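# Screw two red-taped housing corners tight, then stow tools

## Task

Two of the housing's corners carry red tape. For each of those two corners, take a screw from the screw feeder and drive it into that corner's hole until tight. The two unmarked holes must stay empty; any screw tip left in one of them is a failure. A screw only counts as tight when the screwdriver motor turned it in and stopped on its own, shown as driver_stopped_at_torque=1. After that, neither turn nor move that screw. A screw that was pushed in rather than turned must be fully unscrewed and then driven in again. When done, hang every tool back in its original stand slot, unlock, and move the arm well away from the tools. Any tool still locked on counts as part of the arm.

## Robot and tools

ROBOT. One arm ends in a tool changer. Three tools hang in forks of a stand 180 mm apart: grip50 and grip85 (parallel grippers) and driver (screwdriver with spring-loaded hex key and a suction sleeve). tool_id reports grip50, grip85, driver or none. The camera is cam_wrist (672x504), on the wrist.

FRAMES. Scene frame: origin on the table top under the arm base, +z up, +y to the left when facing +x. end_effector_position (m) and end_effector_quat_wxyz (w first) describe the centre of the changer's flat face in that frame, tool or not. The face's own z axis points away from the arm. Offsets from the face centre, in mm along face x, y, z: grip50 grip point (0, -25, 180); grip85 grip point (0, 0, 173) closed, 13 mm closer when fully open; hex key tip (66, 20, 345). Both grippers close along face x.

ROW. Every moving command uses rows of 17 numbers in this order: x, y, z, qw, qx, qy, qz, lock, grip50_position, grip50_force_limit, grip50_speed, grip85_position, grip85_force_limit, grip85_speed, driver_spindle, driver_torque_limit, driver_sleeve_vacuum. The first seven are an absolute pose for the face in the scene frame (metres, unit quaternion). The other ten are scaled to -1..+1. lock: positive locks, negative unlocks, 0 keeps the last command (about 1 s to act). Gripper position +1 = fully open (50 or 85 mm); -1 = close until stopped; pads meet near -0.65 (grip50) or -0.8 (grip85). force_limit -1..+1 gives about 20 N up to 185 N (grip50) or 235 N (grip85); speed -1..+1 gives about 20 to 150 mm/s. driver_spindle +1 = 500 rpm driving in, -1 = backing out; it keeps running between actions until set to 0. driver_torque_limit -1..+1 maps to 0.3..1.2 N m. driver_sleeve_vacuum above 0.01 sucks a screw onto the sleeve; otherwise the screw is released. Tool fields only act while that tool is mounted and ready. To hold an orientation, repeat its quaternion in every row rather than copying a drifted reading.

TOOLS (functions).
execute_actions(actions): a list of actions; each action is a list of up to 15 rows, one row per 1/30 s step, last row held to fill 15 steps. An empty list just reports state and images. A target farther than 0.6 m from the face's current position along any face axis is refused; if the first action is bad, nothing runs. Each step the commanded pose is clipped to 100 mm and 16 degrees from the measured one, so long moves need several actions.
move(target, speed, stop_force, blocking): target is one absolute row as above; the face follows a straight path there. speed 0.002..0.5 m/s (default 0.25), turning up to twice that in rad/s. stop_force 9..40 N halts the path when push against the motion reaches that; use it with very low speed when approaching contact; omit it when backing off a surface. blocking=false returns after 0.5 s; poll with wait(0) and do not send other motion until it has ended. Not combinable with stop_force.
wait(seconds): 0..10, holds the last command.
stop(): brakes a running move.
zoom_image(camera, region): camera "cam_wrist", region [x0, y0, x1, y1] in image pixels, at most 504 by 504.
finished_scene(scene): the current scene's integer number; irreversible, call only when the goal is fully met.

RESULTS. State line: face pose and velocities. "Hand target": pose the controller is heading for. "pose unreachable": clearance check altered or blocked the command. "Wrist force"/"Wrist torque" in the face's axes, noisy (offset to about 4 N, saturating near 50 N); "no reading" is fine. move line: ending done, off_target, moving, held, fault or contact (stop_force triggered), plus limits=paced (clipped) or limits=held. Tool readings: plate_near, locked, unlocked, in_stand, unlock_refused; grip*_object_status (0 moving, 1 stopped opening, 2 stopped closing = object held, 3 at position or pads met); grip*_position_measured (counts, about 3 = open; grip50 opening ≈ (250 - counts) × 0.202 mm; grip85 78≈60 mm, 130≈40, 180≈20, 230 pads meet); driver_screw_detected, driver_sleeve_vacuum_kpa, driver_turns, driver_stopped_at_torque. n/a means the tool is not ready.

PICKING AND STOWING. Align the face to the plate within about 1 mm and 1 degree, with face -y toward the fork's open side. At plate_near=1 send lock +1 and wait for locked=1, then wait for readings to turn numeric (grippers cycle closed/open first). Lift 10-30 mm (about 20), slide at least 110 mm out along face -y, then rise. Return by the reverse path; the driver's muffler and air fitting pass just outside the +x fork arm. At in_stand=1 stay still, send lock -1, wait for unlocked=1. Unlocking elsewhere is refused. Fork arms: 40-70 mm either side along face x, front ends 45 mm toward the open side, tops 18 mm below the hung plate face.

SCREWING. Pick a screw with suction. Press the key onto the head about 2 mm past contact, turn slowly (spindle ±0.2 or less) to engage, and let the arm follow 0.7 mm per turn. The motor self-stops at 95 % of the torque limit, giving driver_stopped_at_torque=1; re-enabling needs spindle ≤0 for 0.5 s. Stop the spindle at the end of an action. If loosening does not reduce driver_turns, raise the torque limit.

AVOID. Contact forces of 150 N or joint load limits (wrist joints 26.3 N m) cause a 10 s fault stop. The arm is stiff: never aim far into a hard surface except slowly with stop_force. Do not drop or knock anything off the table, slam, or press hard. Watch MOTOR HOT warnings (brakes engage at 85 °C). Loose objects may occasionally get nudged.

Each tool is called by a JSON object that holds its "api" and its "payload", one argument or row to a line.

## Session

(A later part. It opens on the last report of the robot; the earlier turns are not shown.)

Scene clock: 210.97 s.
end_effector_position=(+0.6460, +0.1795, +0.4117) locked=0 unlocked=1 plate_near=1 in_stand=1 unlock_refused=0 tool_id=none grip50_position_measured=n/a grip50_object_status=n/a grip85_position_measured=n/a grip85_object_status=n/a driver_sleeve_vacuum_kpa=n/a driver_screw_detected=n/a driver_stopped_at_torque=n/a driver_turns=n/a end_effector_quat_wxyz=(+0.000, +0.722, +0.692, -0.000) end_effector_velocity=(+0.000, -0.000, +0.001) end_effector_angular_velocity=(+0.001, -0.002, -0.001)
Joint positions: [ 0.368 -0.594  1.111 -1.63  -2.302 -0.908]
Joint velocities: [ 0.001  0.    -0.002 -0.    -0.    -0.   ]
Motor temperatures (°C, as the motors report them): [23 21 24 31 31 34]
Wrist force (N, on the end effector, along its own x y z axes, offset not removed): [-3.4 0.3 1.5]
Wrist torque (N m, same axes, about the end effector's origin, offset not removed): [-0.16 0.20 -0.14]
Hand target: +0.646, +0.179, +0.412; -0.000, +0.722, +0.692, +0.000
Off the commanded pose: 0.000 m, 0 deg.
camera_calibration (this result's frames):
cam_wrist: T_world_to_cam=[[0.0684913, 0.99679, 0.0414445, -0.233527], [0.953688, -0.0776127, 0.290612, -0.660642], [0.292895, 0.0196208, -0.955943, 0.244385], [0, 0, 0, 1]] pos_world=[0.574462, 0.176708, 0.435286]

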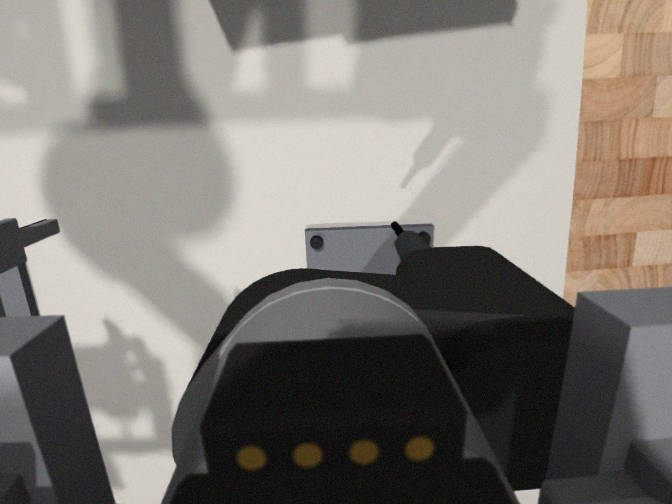

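{"api": "move", "payload": {
  "target": [0.646,0.1795,0.47,0,0.722,0.692,0,0,0,0,0,0,0,0,0,0,0],
  "speed": 0.12
}}

{"api": "move", "payload": {
  "target": [0.42,0.1,0.57,0,0.722,0.692,0,0,0,0,0,0,0,0,0,0,0]
}}

Scene clock: 213.57 s.
end_effector_position=(+0.6459, +0.1795, +0.4697) locked=0 unlocked=1 plate_near=0 in_stand=0 unlock_refused=0 tool_id=none grip50_position_measured=n/a grip50_object_status=n/a grip85_position_measured=n/a grip85_object_status=n/a driver_sleeve_vacuum_kpa=n/a driver_screw_detected=n/a driver_stopped_at_torque=n/a driver_turns=n/a end_effector_quat_wxyz=(-0.000, +0.722, +0.692, +0.000) end_effector_velocity=(-0.000, +0.001, +0.002) end_effector_angular_velocity=(-0.001, +0.002, +0.002)
Joint positions: [ 0.417 -0.575  0.953 -1.454 -2.28  -0.852]
Joint velocities: [ 0.003  0.003 -0.01   0.012  0.001  0.003]
Motor temperatures (°C, as the motors report them): [23 21 24 31 31 34]
Wrist force (N, on the end effector, along its own x y z axes, offset not removed): [-2.4 2.5 3.6]
Wrist torque (N m, same axes, about the end effector's origin, offset not removed): [0.05 0.10 -0.24]
Hand target: +0.646, +0.179, +0.470; -0.000, +0.722, +0.692, +0.000
Off the commanded pose: 0.000 m, 0 deg.
move: done
camera_calibration (this result's frames):
cam_wrist: T_world_to_cam=[[0.0684222, 0.996783, 0.0417305, -0.235984], [0.95364, -0.0776336, 0.290764, -0.677449], [0.293069, 0.0199011, -0.955884, 0.299648], [0, 0, 0, 1]] pos_world=[0.574372, 0.176669, 0.493255]

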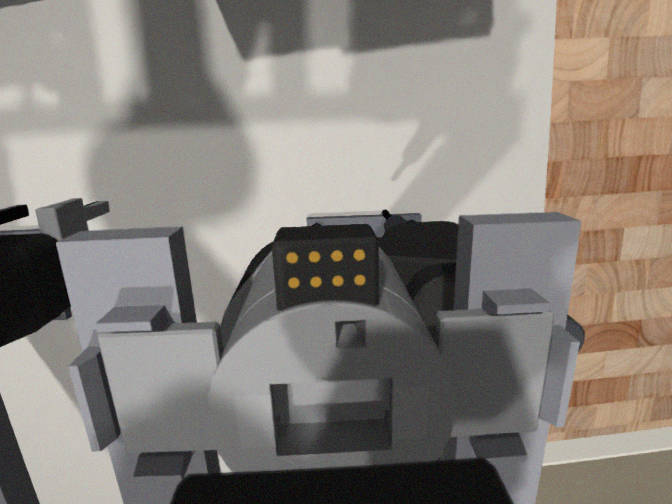

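Scene clock: 215.33 s.
end_effector_position=(+0.4202, +0.1003, +0.5699) locked=0 unlocked=1 plate_near=0 in_stand=0 unlock_refused=0 tool_id=none grip50_position_measured=n/a grip50_object_status=n/a grip85_position_measured=n/a grip85_object_status=n/a driver_sleeve_vacuum_kpa=n/a driver_screw_detected=n/a driver_stopped_at_torque=n/a driver_turns=n/a end_effector_quat_wxyz=(-0.000, +0.722, +0.692, +0.000) end_effector_velocity=(-0.002, -0.001, +0.002) end_effector_angular_velocity=(+0.001, -0.002, -0.002)
Joint positions: [ 0.612 -1.044  1.414 -1.317 -2.176 -0.642]
Joint velocities: [ 0.003 -0.004  0.002  0.002  0.001  0.003]
Motor temperatures (°C, as the motors report them): [23 21 24 31 31 34]
Wrist force (N, on the end effector, along its own x y z axes, offset not removed): [-0.5 2.2 3.0]
Wrist torque (N m, same axes, about the end effector's origin, offset not removed): [0.06 -0.11 -0.31]
Hand target: +0.420, +0.100, +0.570; -0.000, +0.722, +0.692, +0.000
Off the commanded pose: 0.000 m, 0 deg.
move: done
camera_calibration (this result's frames):
cam_wrist: T_world_to_cam=[[0.0683234, 0.996784, 0.041884, -0.145867], [0.95372, -0.0775789, 0.290517, -0.497398], [0.292832, 0.0200965, -0.955953, 0.463249], [0, 0, 0, 1]] pos_world=[0.348691, 0.0975009, 0.593457]

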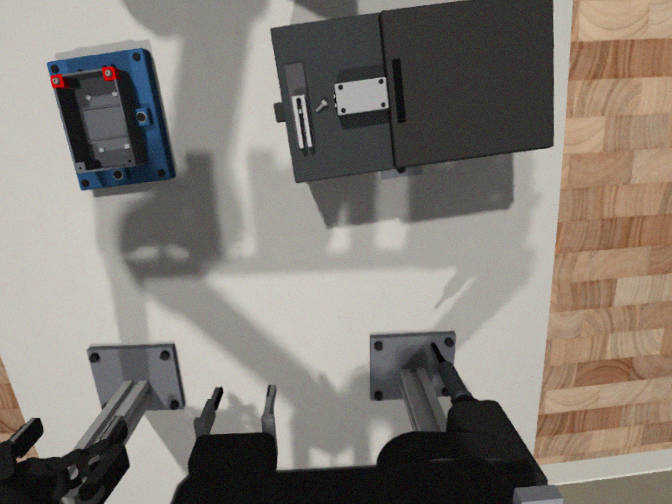

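{"api": "finished_scene", "payload": {
  "scene": 2
}}

The scene is finished: the task was done.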